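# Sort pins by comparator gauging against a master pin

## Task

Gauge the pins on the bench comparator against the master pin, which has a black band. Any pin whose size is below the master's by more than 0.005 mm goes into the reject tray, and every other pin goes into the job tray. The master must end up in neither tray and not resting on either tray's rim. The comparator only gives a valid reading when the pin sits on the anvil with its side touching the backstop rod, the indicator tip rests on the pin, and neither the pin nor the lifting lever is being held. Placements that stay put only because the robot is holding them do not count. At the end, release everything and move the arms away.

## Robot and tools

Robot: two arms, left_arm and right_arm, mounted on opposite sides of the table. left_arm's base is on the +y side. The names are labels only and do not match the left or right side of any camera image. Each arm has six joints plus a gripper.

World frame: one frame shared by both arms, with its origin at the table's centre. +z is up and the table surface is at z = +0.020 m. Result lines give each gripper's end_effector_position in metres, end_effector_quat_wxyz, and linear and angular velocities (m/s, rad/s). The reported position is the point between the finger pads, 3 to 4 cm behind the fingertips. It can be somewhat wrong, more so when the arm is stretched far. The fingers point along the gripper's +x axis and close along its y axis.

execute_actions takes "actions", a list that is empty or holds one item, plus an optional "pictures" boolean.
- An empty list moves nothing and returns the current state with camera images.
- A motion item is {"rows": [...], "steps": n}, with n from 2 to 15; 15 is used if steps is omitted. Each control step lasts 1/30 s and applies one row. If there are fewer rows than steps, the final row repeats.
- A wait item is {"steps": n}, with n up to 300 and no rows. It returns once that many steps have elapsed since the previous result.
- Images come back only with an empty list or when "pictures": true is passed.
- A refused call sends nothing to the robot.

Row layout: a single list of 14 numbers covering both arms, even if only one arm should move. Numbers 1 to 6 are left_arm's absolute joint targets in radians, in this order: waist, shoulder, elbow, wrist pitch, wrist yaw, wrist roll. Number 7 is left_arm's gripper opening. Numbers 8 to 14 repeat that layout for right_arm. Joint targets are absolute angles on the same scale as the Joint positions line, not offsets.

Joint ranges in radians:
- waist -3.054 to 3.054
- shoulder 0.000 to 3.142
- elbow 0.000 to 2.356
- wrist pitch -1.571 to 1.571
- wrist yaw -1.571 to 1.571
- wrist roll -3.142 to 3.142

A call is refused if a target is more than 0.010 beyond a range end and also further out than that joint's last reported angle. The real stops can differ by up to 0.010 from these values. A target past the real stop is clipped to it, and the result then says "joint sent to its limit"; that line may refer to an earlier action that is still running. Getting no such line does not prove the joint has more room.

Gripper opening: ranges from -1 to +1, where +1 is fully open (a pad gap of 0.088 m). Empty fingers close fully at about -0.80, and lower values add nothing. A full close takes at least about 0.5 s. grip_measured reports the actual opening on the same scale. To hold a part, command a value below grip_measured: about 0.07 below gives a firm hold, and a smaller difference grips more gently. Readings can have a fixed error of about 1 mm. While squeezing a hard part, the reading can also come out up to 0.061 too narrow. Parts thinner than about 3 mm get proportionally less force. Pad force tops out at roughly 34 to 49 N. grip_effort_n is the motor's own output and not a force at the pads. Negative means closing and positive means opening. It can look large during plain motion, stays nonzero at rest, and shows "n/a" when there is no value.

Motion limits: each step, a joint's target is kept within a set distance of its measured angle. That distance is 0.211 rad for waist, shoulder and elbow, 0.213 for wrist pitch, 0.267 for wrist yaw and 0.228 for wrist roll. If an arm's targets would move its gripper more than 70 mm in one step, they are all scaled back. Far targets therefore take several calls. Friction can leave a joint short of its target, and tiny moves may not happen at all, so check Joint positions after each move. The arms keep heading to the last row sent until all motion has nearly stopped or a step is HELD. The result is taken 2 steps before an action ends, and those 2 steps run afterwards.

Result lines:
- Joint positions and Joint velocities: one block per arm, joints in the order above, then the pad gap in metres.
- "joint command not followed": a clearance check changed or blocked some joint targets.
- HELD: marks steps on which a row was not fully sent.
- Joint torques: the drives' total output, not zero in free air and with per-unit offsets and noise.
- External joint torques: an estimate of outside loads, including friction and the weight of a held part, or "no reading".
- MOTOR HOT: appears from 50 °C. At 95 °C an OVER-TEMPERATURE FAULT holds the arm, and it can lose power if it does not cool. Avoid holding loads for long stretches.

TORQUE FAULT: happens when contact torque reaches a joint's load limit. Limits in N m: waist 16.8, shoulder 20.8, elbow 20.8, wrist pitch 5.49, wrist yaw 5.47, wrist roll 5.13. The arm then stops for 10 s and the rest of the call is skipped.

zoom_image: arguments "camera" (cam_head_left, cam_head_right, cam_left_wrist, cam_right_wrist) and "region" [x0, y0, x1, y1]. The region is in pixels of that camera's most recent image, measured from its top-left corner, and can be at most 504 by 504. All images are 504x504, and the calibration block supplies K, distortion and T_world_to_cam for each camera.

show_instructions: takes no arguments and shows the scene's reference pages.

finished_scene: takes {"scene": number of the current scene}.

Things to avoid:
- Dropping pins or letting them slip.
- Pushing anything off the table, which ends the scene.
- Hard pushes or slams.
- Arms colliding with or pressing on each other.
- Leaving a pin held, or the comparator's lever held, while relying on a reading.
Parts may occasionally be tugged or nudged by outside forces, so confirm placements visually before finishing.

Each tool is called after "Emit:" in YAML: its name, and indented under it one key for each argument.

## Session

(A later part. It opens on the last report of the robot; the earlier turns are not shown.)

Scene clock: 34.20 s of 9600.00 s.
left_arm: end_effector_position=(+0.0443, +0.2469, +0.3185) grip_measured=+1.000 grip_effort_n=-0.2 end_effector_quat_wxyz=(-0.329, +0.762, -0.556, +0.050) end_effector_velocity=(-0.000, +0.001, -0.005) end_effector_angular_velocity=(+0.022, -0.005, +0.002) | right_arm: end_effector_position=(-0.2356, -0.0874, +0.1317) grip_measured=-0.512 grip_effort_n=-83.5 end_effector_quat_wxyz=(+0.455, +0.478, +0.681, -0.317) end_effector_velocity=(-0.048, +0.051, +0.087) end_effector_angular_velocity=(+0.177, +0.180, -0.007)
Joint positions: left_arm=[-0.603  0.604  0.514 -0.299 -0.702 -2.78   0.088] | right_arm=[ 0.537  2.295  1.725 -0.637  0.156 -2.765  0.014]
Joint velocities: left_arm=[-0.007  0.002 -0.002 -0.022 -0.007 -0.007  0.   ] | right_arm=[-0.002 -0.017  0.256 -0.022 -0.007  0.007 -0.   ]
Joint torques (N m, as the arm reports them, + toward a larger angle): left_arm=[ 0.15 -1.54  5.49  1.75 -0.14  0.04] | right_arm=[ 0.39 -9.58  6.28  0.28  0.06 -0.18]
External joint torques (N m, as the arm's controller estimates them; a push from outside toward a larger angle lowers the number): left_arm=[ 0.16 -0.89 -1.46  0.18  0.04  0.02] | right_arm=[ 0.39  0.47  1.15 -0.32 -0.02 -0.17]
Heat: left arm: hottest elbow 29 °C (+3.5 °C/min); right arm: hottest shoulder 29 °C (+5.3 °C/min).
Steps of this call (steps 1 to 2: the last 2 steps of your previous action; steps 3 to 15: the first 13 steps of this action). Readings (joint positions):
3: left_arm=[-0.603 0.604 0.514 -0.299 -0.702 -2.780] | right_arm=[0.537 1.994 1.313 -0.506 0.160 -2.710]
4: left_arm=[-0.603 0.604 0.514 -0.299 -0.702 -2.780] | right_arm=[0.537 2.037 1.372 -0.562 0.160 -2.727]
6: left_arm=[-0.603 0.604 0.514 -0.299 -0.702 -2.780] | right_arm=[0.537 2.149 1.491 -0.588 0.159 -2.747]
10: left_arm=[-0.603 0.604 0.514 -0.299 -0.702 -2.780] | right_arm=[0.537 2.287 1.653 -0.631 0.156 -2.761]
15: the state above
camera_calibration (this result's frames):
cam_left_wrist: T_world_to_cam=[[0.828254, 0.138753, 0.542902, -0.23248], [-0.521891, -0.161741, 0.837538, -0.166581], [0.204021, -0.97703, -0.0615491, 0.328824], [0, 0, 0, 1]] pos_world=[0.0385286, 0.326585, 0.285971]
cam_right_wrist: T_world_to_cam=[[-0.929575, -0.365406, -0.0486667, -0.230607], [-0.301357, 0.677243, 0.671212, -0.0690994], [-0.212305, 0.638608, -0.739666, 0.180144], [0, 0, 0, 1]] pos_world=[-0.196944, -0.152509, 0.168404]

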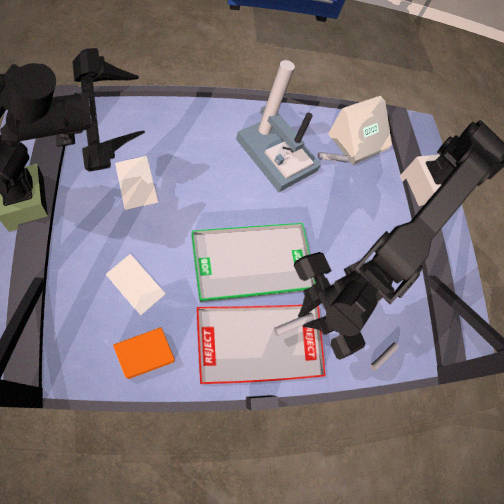

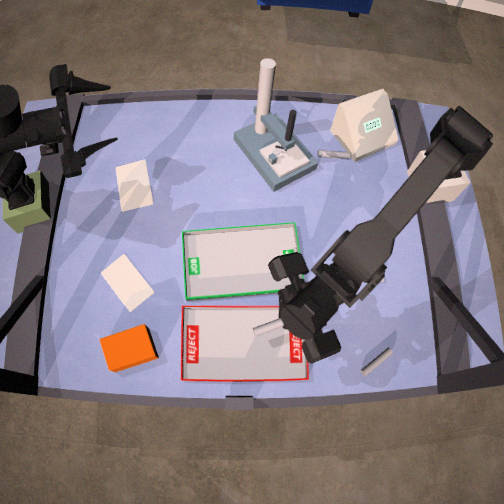

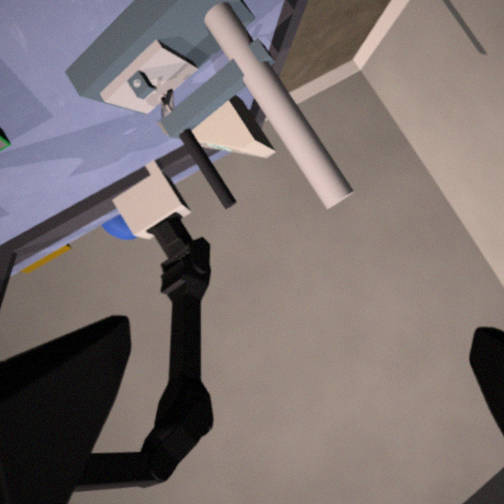

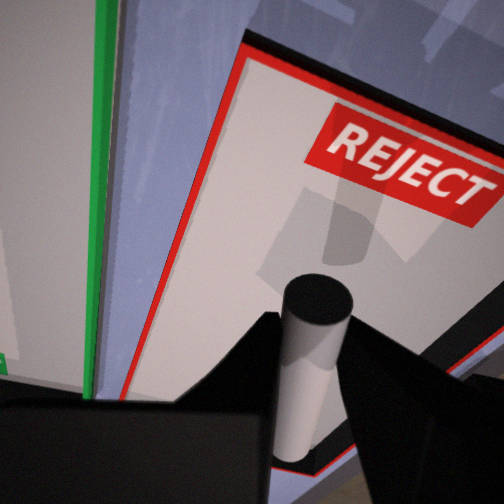

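Emit:
execute_actions:
  actions:
    - {"rows":[[-0.6,0.6,0.5,-0.3,-0.7,-2.78,1,0.54,2.31,1.73,-0.615,0.156,-2.77,-0.57],[-0.6,0.6,0.5,-0.3,-0.7,-2.78,1,0.54,2.325,1.717,-0.587,0.156,-2.77,-0.57],[-0.6,0.6,0.5,-0.3,-0.7,-2.78,1,0.54,2.34,1.704,-0.56,0.156,-2.77,-0.57],[-0.6,0.6,0.5,-0.3,-0.7,-2.78,1,0.54,2.355,1.691,-0.53,0.156,-2.77,-0.57],[-0.6,0.6,0.5,-0.3,-0.7,-2.78,1,0.54,2.37,1.678,-0.5,0.156,-2.77,-0.57],[-0.6,0.6,0.5,-0.3,-0.7,-2.78,1,0.54,2.38,1.67,-0.485,0.156,-2.77,-0.57]],"steps":15}

Emit:
execute_actions:
  actions:
    - {"rows":[[-0.6,0.6,0.5,-0.3,-0.7,-2.78,1,0.54,2.39,1.662,-0.47,0.156,-2.77,-0.57],[-0.6,0.6,0.5,-0.3,-0.7,-2.78,1,0.54,2.398,1.655,-0.46,0.156,-2.77,-0.57],[-0.6,0.6,0.5,-0.3,-0.7,-2.78,1,0.54,2.408,1.646,-0.45,0.156,-2.77,-0.57]],"steps":13}

Emit:
execute_actions:
  actions:
    - {"rows":[[-0.6,0.6,0.5,-0.3,-0.7,-2.78,1,0.54,2.397,1.655,-0.45,0.156,-2.77,-0.15]],"steps":9}

Emit:
execute_actions:
  actions:
    - {"rows":[[-0.6,0.6,0.5,-0.3,-0.7,-2.78,1,0.54,2.35,1.69,-0.5,0.156,-2.77,-0.15],[-0.6,0.6,0.5,-0.3,-0.7,-2.78,1,0.54,2.31,1.72,-0.56,0.156,-2.77,-0.15],[-0.6,0.6,0.5,-0.3,-0.7,-2.78,1,0.54,2.25,1.742,-0.641,0.156,-2.77,-0.15]],"steps":10}

Emit:
execute_actions:
  actions:
    - {"rows":[[-0.6,0.6,0.5,-0.3,-0.7,-2.78,1,1.005,1.98,1.29,-0.52,0.212,-2.608,0.1]],"steps":13}

Emit:
execute_actions:
  actions:
    - {"rows":[[-0.6,0.6,0.5,-0.3,-0.7,-2.78,1,1.005,2.078,1.24,-0.395,0.212,-2.608,0.1]],"steps":15}
  pictures: true

Scene clock: 34.97 s of 9600.00 s.
left_arm: end_effector_position=(+0.0443, +0.2469, +0.3185) grip_measured=+1.000 grip_effort_n=-0.2 end_effector_quat_wxyz=(-0.329, +0.762, -0.556, +0.050) end_effector_velocity=(+0.000, +0.002, -0.004) end_effector_angular_velocity=(+0.014, +0.003, -0.002) | right_arm: end_effector_position=(-0.2375, -0.0854, +0.0831) grip_measured=-0.512 grip_effort_n=-83.5 end_effector_quat_wxyz=(+0.456, +0.478, +0.681, -0.317) end_effector_velocity=(+0.005, -0.001, -0.016) end_effector_angular_velocity=(-0.015, -0.001, -0.011)
Joint positions: left_arm=[-0.603  0.604  0.514 -0.299 -0.702 -2.78   0.088] | right_arm=[ 0.537  2.382  1.672 -0.497  0.156 -2.765  0.014]
Joint velocities: left_arm=[ 0.002 -0.007 -0.002 -0.022  0.007 -0.007  0.   ] | right_arm=[-0.007  0.022 -0.027  0.037 -0.007  0.007 -0.   ]
Joint torques (N m, as the arm reports them, + toward a larger angle): left_arm=[ 0.16 -1.53  5.48  1.75 -0.13  0.05] | right_arm=[  0.41 -10.3    6.18   0.93   0.07  -0.17]
External joint torques (N m, as the arm's controller estimates them; a push from outside toward a larger angle lowers the number): left_arm=[ 0.16 -0.85 -1.45  0.19  0.04  0.02] | right_arm=[ 0.48  2.19 -0.28 -0.06 -0.04 -0.17]
Heat: left arm: hottest elbow 29 °C (+3.4 °C/min); right arm: hottest shoulder 30 °C (+6.9 °C/min).
Steps of this call (steps 1 to 2: the last 2 steps of your previous action; steps 3 to 10: the robot went on to your last target; steps 11 to 23: the first 13 steps of this action). Readings (joint positions):
11: left_arm=[-0.603 0.604 0.514 -0.299 -0.702 -2.780] | right_arm=[0.537 2.295 1.734 -0.641 0.156 -2.765]
12: left_arm=[-0.603 0.604 0.514 -0.299 -0.702 -2.780] | right_arm=[0.537 2.298 1.733 -0.632 0.156 -2.765]
14: left_arm=[-0.603 0.604 0.514 -0.299 -0.702 -2.780] | right_arm=[0.537 2.312 1.725 -0.587 0.156 -2.765]
18: left_arm=[-0.603 0.604 0.514 -0.299 -0.702 -2.780] | right_arm=[0.537 2.351 1.696 -0.513 0.156 -2.765]
23: the state above

Scene clock: 35.40 s of 9600.00 s.
left_arm: end_effector_position=(+0.0443, +0.2469, +0.3185) grip_measured=+1.000 grip_effort_n=-0.2 end_effector_quat_wxyz=(-0.329, +0.762, -0.556, +0.050) end_effector_velocity=(-0.000, +0.001, -0.001) end_effector_angular_velocity=(+0.003, +0.001, +0.002) | right_arm: end_effector_position=(-0.2394, -0.0838, +0.0756) grip_measured=-0.512 grip_effort_n=-83.5 end_effector_quat_wxyz=(+0.449, +0.479, +0.686, -0.315) end_effector_velocity=(+0.011, -0.012, -0.026) end_effector_angular_velocity=(-0.055, -0.046, +0.007)
Joint positions: left_arm=[-0.603  0.604  0.514 -0.299 -0.702 -2.78   0.088] | right_arm=[ 0.538  2.395  1.657 -0.452  0.157 -2.766  0.014]
Joint velocities: left_arm=[-0.007 -0.002 -0.002 -0.007 -0.007 -0.007  0.   ] | right_arm=[-0.002  0.032 -0.032 -0.007 -0.007 -0.007 -0.   ]
Joint torques (N m, as the arm reports them, + toward a larger angle): left_arm=[ 0.17 -1.54  5.48  1.74 -0.13  0.04] | right_arm=[ 0.3  -8.73  4.96  0.54  0.03 -0.18]
External joint torques (N m, as the arm's controller estimates them; a push from outside toward a larger angle lowers the number): left_arm=[ 0.19 -0.87 -1.47  0.17  0.03  0.02] | right_arm=[ 0.3   1.93 -0.37 -0.24 -0.06 -0.17]
Heat: left arm: hottest elbow 29 °C (+3.4 °C/min); right arm: hottest shoulder 30 °C (+6.8 °C/min).
Steps of this call (steps 1 to 2: the last 2 steps of your previous action; steps 3 to 13: the first 11 steps of this action). Readings (joint positions):
3: left_arm=[-0.603 0.604 0.514 -0.299 -0.702 -2.780] | right_arm=[0.537 2.382 1.672 -0.487 0.156 -2.766]
4: left_arm=[-0.603 0.604 0.514 -0.299 -0.702 -2.780] | right_arm=[0.537 2.382 1.672 -0.479 0.156 -2.766]
6: left_arm=[-0.603 0.604 0.514 -0.299 -0.702 -2.780] | right_arm=[0.537 2.385 1.667 -0.464 0.156 -2.766]
10: left_arm=[-0.603 0.604 0.514 -0.299 -0.702 -2.780] | right_arm=[0.538 2.395 1.657 -0.457 0.157 -2.766]
13: the state above

Scene clock: 35.70 s of 9600.00 s.
left_arm: end_effector_position=(+0.0443, +0.2469, +0.3185) grip_measured=+1.000 grip_effort_n=-0.2 end_effector_quat_wxyz=(-0.329, +0.762, -0.556, +0.050) end_effector_velocity=(+0.002, +0.001, -0.001) end_effector_angular_velocity=(+0.003, +0.001, +0.011) | right_arm: end_effector_position=(-0.2394, -0.0840, +0.0754) grip_measured=-0.189 grip_effort_n=16.5 end_effector_quat_wxyz=(+0.449, +0.479, +0.685, -0.314) end_effector_velocity=(+0.000, +0.004, +0.002) end_effector_angular_velocity=(+0.005, +0.011, +0.002)
Joint positions: left_arm=[-0.603  0.604  0.514 -0.299 -0.702 -2.78   0.088] | right_arm=[ 0.538  2.396  1.657 -0.452  0.158 -2.766  0.03 ]
Joint velocities: left_arm=[ 0.002 -0.002 -0.002 -0.007 -0.007 -0.007  0.   ] | right_arm=[-0.007 -0.002  0.002  0.007 -0.007 -0.007  0.018]
Joint torques (N m, as the arm reports them, + toward a larger angle): left_arm=[ 0.17 -1.54  5.49  1.75 -0.13  0.04] | right_arm=[ 0.29 -9.66  5.94  0.56  0.03 -0.16]
External joint torques (N m, as the arm's controller estimates them; a push from outside toward a larger angle lowers the number): left_arm=[ 0.16 -0.86 -1.49  0.17  0.04  0.02] | right_arm=[ 0.29  1.66  0.21 -0.33 -0.06 -0.16]
Heat: left arm: hottest elbow 29 °C (+3.4 °C/min); right arm: hottest shoulder 30 °C (+6.7 °C/min).
Steps of this call (steps 1 to 2: the last 2 steps of your previous action; steps 3 to 9: the first 7 steps of this action). Readings (joint positions):
3: left_arm=[-0.603 0.604 0.514 -0.299 -0.702 -2.780] | right_arm=[0.538 2.396 1.657 -0.452 0.158 -2.766]
4: left_arm=[-0.603 0.604 0.514 -0.299 -0.702 -2.780] | right_arm=[0.538 2.396 1.657 -0.452 0.158 -2.766]
6: left_arm=[-0.603 0.604 0.514 -0.299 -0.702 -2.780] | right_arm=[0.538 2.396 1.657 -0.452 0.158 -2.766]
9: the state above

Scene clock: 36.03 s of 9600.00 s.
left_arm: end_effector_position=(+0.0443, +0.2469, +0.3185) grip_measured=+1.000 grip_effort_n=-0.2 end_effector_quat_wxyz=(-0.329, +0.762, -0.556, +0.050) end_effector_velocity=(+0.002, +0.002, -0.004) end_effector_angular_velocity=(+0.012, +0.009, +0.016) | right_arm: end_effector_position=(-0.2404, -0.0830, +0.1446) grip_measured=-0.154 grip_effort_n=16.0 end_effector_quat_wxyz=(+0.437, +0.481, +0.693, -0.312) end_effector_velocity=(-0.070, +0.074, +0.358) end_effector_angular_velocity=(+0.511, +0.496, -0.006)
Joint positions: left_arm=[-0.603  0.604  0.514 -0.299 -0.702 -2.78   0.088] | right_arm=[ 0.538  2.273  1.725 -0.614  0.158 -2.766  0.031]
Joint velocities: left_arm=[ 0.002 -0.002 -0.002 -0.022 -0.007 -0.022  0.   ] | right_arm=[-0.002 -0.52   0.344 -0.154 -0.007  0.007  0.   ]
Joint torques (N m, as the arm reports them, + toward a larger angle): left_arm=[ 0.16 -1.53  5.49  1.75 -0.14  0.04] | right_arm=[ 0.28 -8.31  5.77 -0.01  0.02 -0.16]
External joint torques (N m, as the arm's controller estimates them; a push from outside toward a larger angle lowers the number): left_arm=[ 0.15 -0.82 -1.53  0.16  0.04  0.02] | right_arm=[ 0.29  0.69  1.05 -0.62 -0.06 -0.16]
Heat: left arm: hottest elbow 29 °C (+3.3 °C/min); right arm: hottest shoulder 30 °C (+6.7 °C/min).
Steps of this call (steps 1 to 2: the last 2 steps of your previous action; steps 3 to 10: the first 8 steps of this action). Readings (joint positions):
3: left_arm=[-0.603 0.604 0.514 -0.299 -0.702 -2.780] | right_arm=[0.538 2.393 1.659 -0.457 0.158 -2.766]
4: left_arm=[-0.603 0.604 0.514 -0.299 -0.702 -2.780] | right_arm=[0.538 2.386 1.666 -0.482 0.158 -2.766]
6: left_arm=[-0.603 0.604 0.514 -0.299 -0.702 -2.780] | right_arm=[0.538 2.354 1.681 -0.562 0.158 -2.766]
10: the state above

Scene clock: 36.47 s of 9600.00 s.
left_arm: end_effector_position=(+0.0443, +0.2469, +0.3185) grip_measured=+1.000 grip_effort_n=-0.2 end_effector_quat_wxyz=(-0.329, +0.762, -0.556, +0.050) end_effector_velocity=(+0.002, +0.001, +0.002) end_effector_angular_velocity=(-0.018, +0.014, +0.024) | right_arm: end_effector_position=(-0.3006, -0.2479, +0.1714) grip_measured=+0.092 grip_effort_n=16.5 end_effector_quat_wxyz=(+0.447, +0.398, +0.755, -0.268) end_effector_velocity=(-0.033, -0.558, -0.228) end_effector_angular_velocity=(-0.321, -0.589, +0.988)
Joint positions: left_arm=[-0.603  0.604  0.514 -0.299 -0.702 -2.78   0.088] | right_arm=[ 0.899  2.006  1.398 -0.528  0.202 -2.629  0.044]
Joint velocities: left_arm=[-0.002 -0.002 -0.002  0.007 -0.022 -0.022  0.   ] | right_arm=[ 1.14  -0.168 -0.95   0.081  0.037  0.154  0.002]
Joint torques (N m, as the arm reports them, + toward a larger angle): left_arm=[ 0.15 -1.54  5.51  1.75 -0.14  0.04] | right_arm=[-0.27 -8.78  4.42  0.47  0.28  0.19]
External joint torques (N m, as the arm's controller estimates them; a push from outside toward a larger angle lowers the number): left_arm=[ 0.15 -0.85 -1.51  0.16  0.04  0.02] | right_arm=[ 0.41 -0.21 -0.7  -0.2   0.11  0.2 ]
Heat: left arm: hottest elbow 29 °C (+3.3 °C/min); right arm: hottest shoulder 30 °C (+6.6 °C/min).
Steps of this call (steps 1 to 2: the last 2 steps of your previous action; steps 3 to 13: the first 11 steps of this action). Readings (joint positions):
3: left_arm=[-0.603 0.604 0.514 -0.299 -0.702 -2.780] | right_arm=[0.543 2.222 1.729 -0.605 0.168 -2.751]
4: left_arm=[-0.603 0.604 0.514 -0.299 -0.702 -2.780] | right_arm=[0.560 2.192 1.695 -0.592 0.180 -2.726]
6: left_arm=[-0.603 0.604 0.514 -0.299 -0.702 -2.780] | right_arm=[0.620 2.131 1.621 -0.575 0.190 -2.688]
10: left_arm=[-0.603 0.604 0.514 -0.299 -0.702 -2.780] | right_arm=[0.781 2.035 1.489 -0.539 0.198 -2.645]
13: the state above

Scene clock: 36.97 s of 9600.00 s.
left_arm: end_effector_position=(+0.0443, +0.2469, +0.3185) grip_measured=+1.000 grip_effort_n=-0.2 end_effector_quat_wxyz=(-0.329, +0.762, -0.556, +0.050) end_effector_velocity=(+0.001, +0.001, -0.001) end_effector_angular_velocity=(-0.002, +0.014, +0.011) | right_arm: end_effector_position=(-0.2970, -0.2997, +0.1074) grip_measured=+0.097 grip_effort_n=16.0 end_effector_quat_wxyz=(+0.494, +0.367, +0.750, -0.244) end_effector_velocity=(+0.006, +0.000, -0.002) end_effector_angular_velocity=(-0.009, -0.025, +0.015)
Joint positions: left_arm=[-0.603  0.604  0.514 -0.299 -0.702 -2.78   0.088] | right_arm=[ 1.006  2.074  1.247 -0.397  0.209 -2.613  0.044]
Joint velocities: left_arm=[-0.002 -0.002 -0.002 -0.007 -0.007 -0.022  0.   ] | right_arm=[-0.007 -0.002 -0.002 -0.022 -0.007 -0.022 -0.   ]
Joint torques (N m, as the arm reports them, + toward a larger angle): left_arm=[ 0.16 -1.56  5.51  1.75 -0.13  0.04] | right_arm=[-0.06 -7.52  5.01  0.46  0.22  0.18]
External joint torques (N m, as the arm's controller estimates them; a push from outside toward a larger angle lowers the number): left_arm=[ 0.15 -0.87 -1.5   0.16  0.05  0.02] | right_arm=[-0.01  1.52 -0.36 -0.36  0.1   0.18]
Heat: left arm: hottest elbow 29 °C (+3.2 °C/min); right arm: hottest shoulder 30 °C (+6.5 °C/min).
Steps of this call (steps 1 to 2: the last 2 steps of your previous action; steps 3 to 15: the first 13 steps of this action). Readings (joint positions):
3: left_arm=[-0.603 0.604 0.514 -0.299 -0.702 -2.780] | right_arm=[0.991 2.009 1.319 -0.507 0.203 -2.618]
4: left_arm=[-0.603 0.604 0.514 -0.299 -0.702 -2.780] | right_arm=[1.005 2.019 1.298 -0.467 0.203 -2.616]
6: left_arm=[-0.603 0.604 0.514 -0.299 -0.702 -2.780] | right_arm=[1.013 2.047 1.275 -0.429 0.204 -2.614]
10: left_arm=[-0.603 0.604 0.514 -0.299 -0.702 -2.780] | right_arm=[1.006 2.073 1.247 -0.409 0.209 -2.613]
15: the state above
camera_calibration (this result's frames):
cam_left_wrist: T_world_to_cam=[[0.828254, 0.138753, 0.542902, -0.23248], [-0.521891, -0.161741, 0.837538, -0.166581], [0.204021, -0.97703, -0.0615491, 0.328824], [0, 0, 0, 1]] pos_world=[0.0385286, 0.326585, 0.285971]
cam_right_wrist: T_world_to_cam=[[-0.773994, -0.631828, -0.0415521, -0.400775], [-0.48643, 0.551303, 0.677828, -0.0209403], [-0.405363, 0.544847, -0.734046, 0.19872], [0, 0, 0, 1]] pos_world=[-0.23983, -0.349948, 0.14341]

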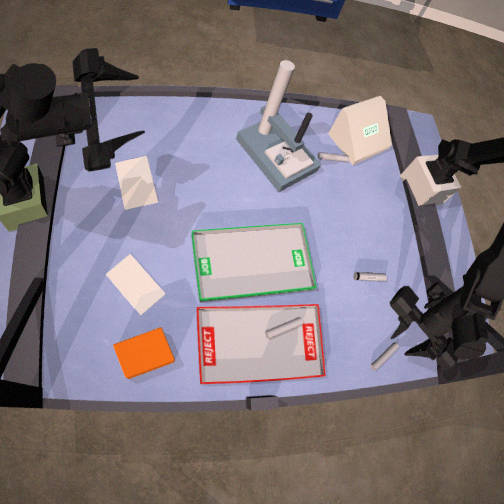

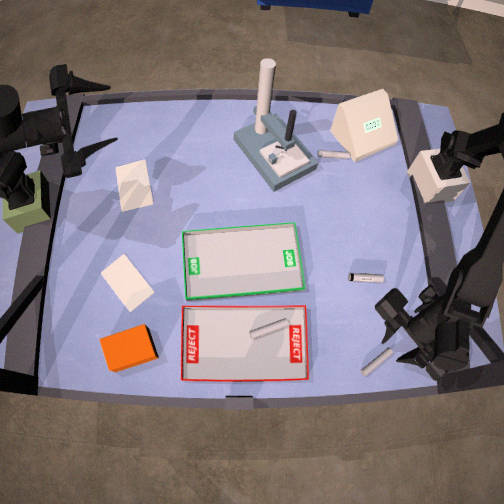

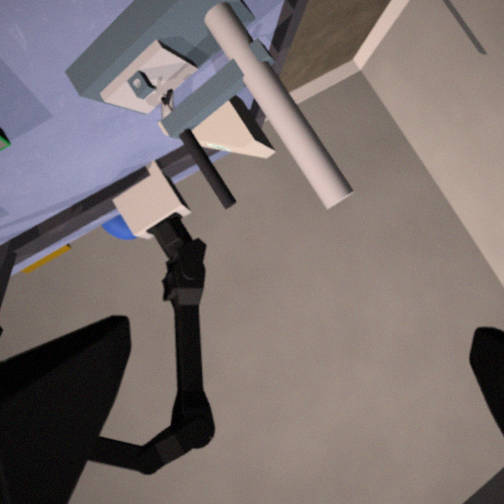

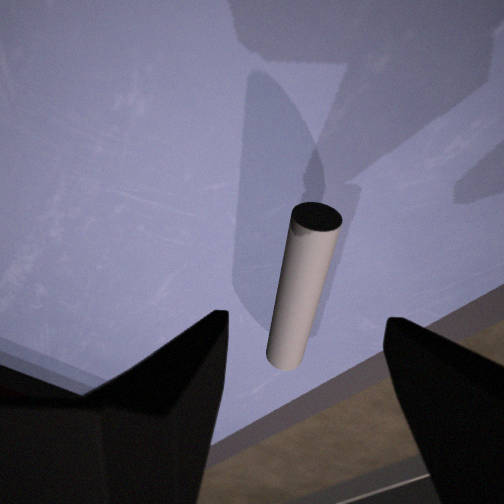

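Emit:
execute_actions:
  actions:
    - {"rows":[[-0.6,0.6,0.5,-0.3,-0.7,-2.78,1,1.008,2.1,1.26,-0.385,0.225,-2.54,0.1],[-0.6,0.6,0.5,-0.3,-0.7,-2.78,1,1.008,2.125,1.255,-0.36,0.225,-2.54,0.1],[-0.6,0.6,0.5,-0.3,-0.7,-2.78,1,1.008,2.15,1.247,-0.33,0.225,-2.54,0.1],[-0.6,0.6,0.5,-0.3,-0.7,-2.78,1,1.008,2.17,1.24,-0.305,0.225,-2.54,0.1],[-0.6,0.6,0.5,-0.3,-0.7,-2.78,1,1.008,2.19,1.234,-0.283,0.225,-2.54,0.1]],"steps":15}
  pictures: true

Scene clock: 37.50 s of 9600.00 s.
left_arm: end_effector_position=(+0.0443, +0.2469, +0.3185) grip_measured=+1.000 grip_effort_n=-0.2 end_effector_quat_wxyz=(-0.329, +0.762, -0.556, +0.050) end_effector_velocity=(+0.001, +0.002, -0.004) end_effector_angular_velocity=(+0.017, -0.003, +0.006) | right_arm: end_effector_position=(-0.3016, -0.2961, +0.0687) grip_measured=+0.097 grip_effort_n=15.6 end_effector_quat_wxyz=(+0.482, +0.388, +0.739, -0.265) end_effector_velocity=(-0.008, +0.001, +0.000) end_effector_angular_velocity=(-0.007, +0.048, -0.002)
Joint positions: left_arm=[-0.603  0.604  0.514 -0.299 -0.702 -2.78   0.088] | right_arm=[ 1.006  2.182  1.239 -0.284  0.222 -2.545  0.044]
Joint velocities: left_arm=[-0.002 -0.002 -0.002 -0.022 -0.007 -0.007  0.   ] | right_arm=[-0.002  0.002 -0.007  0.051 -0.022  0.007 -0.   ]
Joint torques (N m, as the arm reports them, + toward a larger angle): left_arm=[ 0.14 -1.54  5.5   1.75 -0.14  0.05] | right_arm=[ 0.25 -7.45  4.92  0.35  0.23  0.18]
External joint torques (N m, as the arm's controller estimates them; a push from outside toward a larger angle lowers the number): left_arm=[ 0.14 -0.89 -1.45  0.19  0.04  0.02] | right_arm=[ 0.3   1.66  0.21 -0.34  0.11  0.19]
Heat: left arm: hottest elbow 29 °C (+3.2 °C/min); right arm: hottest shoulder 30 °C (+6.4 °C/min).
Steps of this call (steps 1 to 2: the last 2 steps of your previous action; step 3: the robot went on to your last target; steps 4 to 16: the first 13 steps of this action). Readings (joint positions):
4: left_arm=[-0.603 0.604 0.514 -0.299 -0.702 -2.780] | right_arm=[1.006 2.075 1.247 -0.396 0.211 -2.600]
5: left_arm=[-0.603 0.604 0.514 -0.299 -0.702 -2.780] | right_arm=[1.006 2.079 1.247 -0.389 0.215 -2.582]
7: left_arm=[-0.603 0.604 0.514 -0.299 -0.702 -2.780] | right_arm=[1.006 2.102 1.248 -0.352 0.219 -2.562]
11: left_arm=[-0.603 0.604 0.514 -0.299 -0.702 -2.780] | right_arm=[1.006 2.168 1.245 -0.304 0.221 -2.548]
16: the state above
camera_calibration (this result's frames):
cam_left_wrist: T_world_to_cam=[[0.828254, 0.138753, 0.542902, -0.23248], [-0.521891, -0.161741, 0.837538, -0.166581], [0.204021, -0.97703, -0.0615491, 0.328824], [0, 0, 0, 1]] pos_world=[0.0385286, 0.326585, 0.285971]
cam_right_wrist: T_world_to_cam=[[-0.814753, -0.579181, -0.0269631, -0.401395], [-0.439664, 0.586836, 0.679941, 0.0255848], [-0.377986, 0.565838, -0.732771, 0.180871], [0, 0, 0, 1]] pos_world=[-0.247422, -0.349838, 0.104318]

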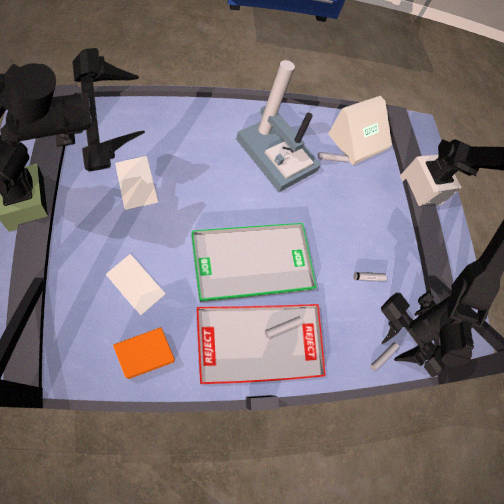

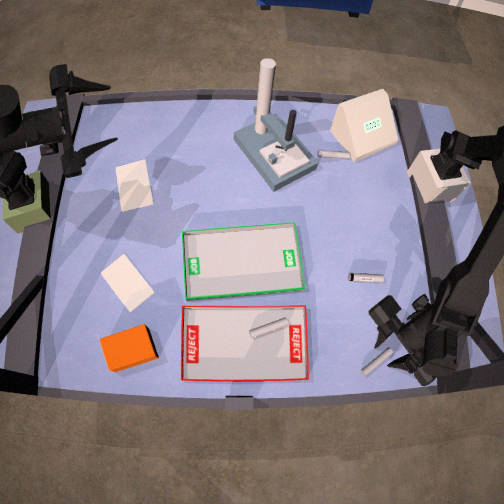

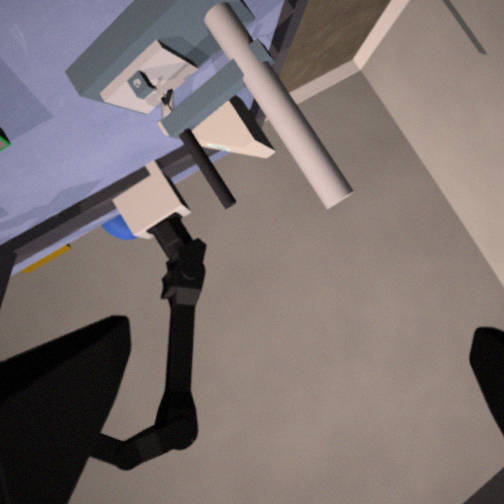

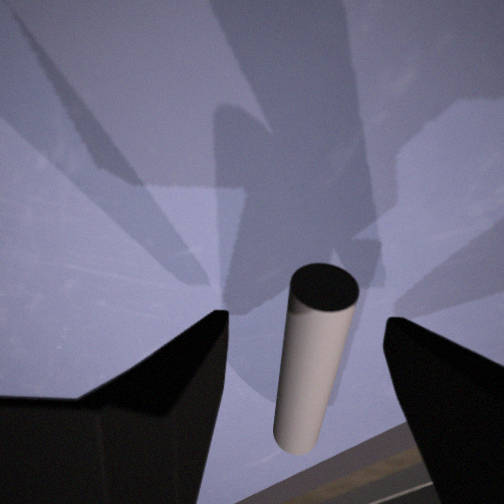

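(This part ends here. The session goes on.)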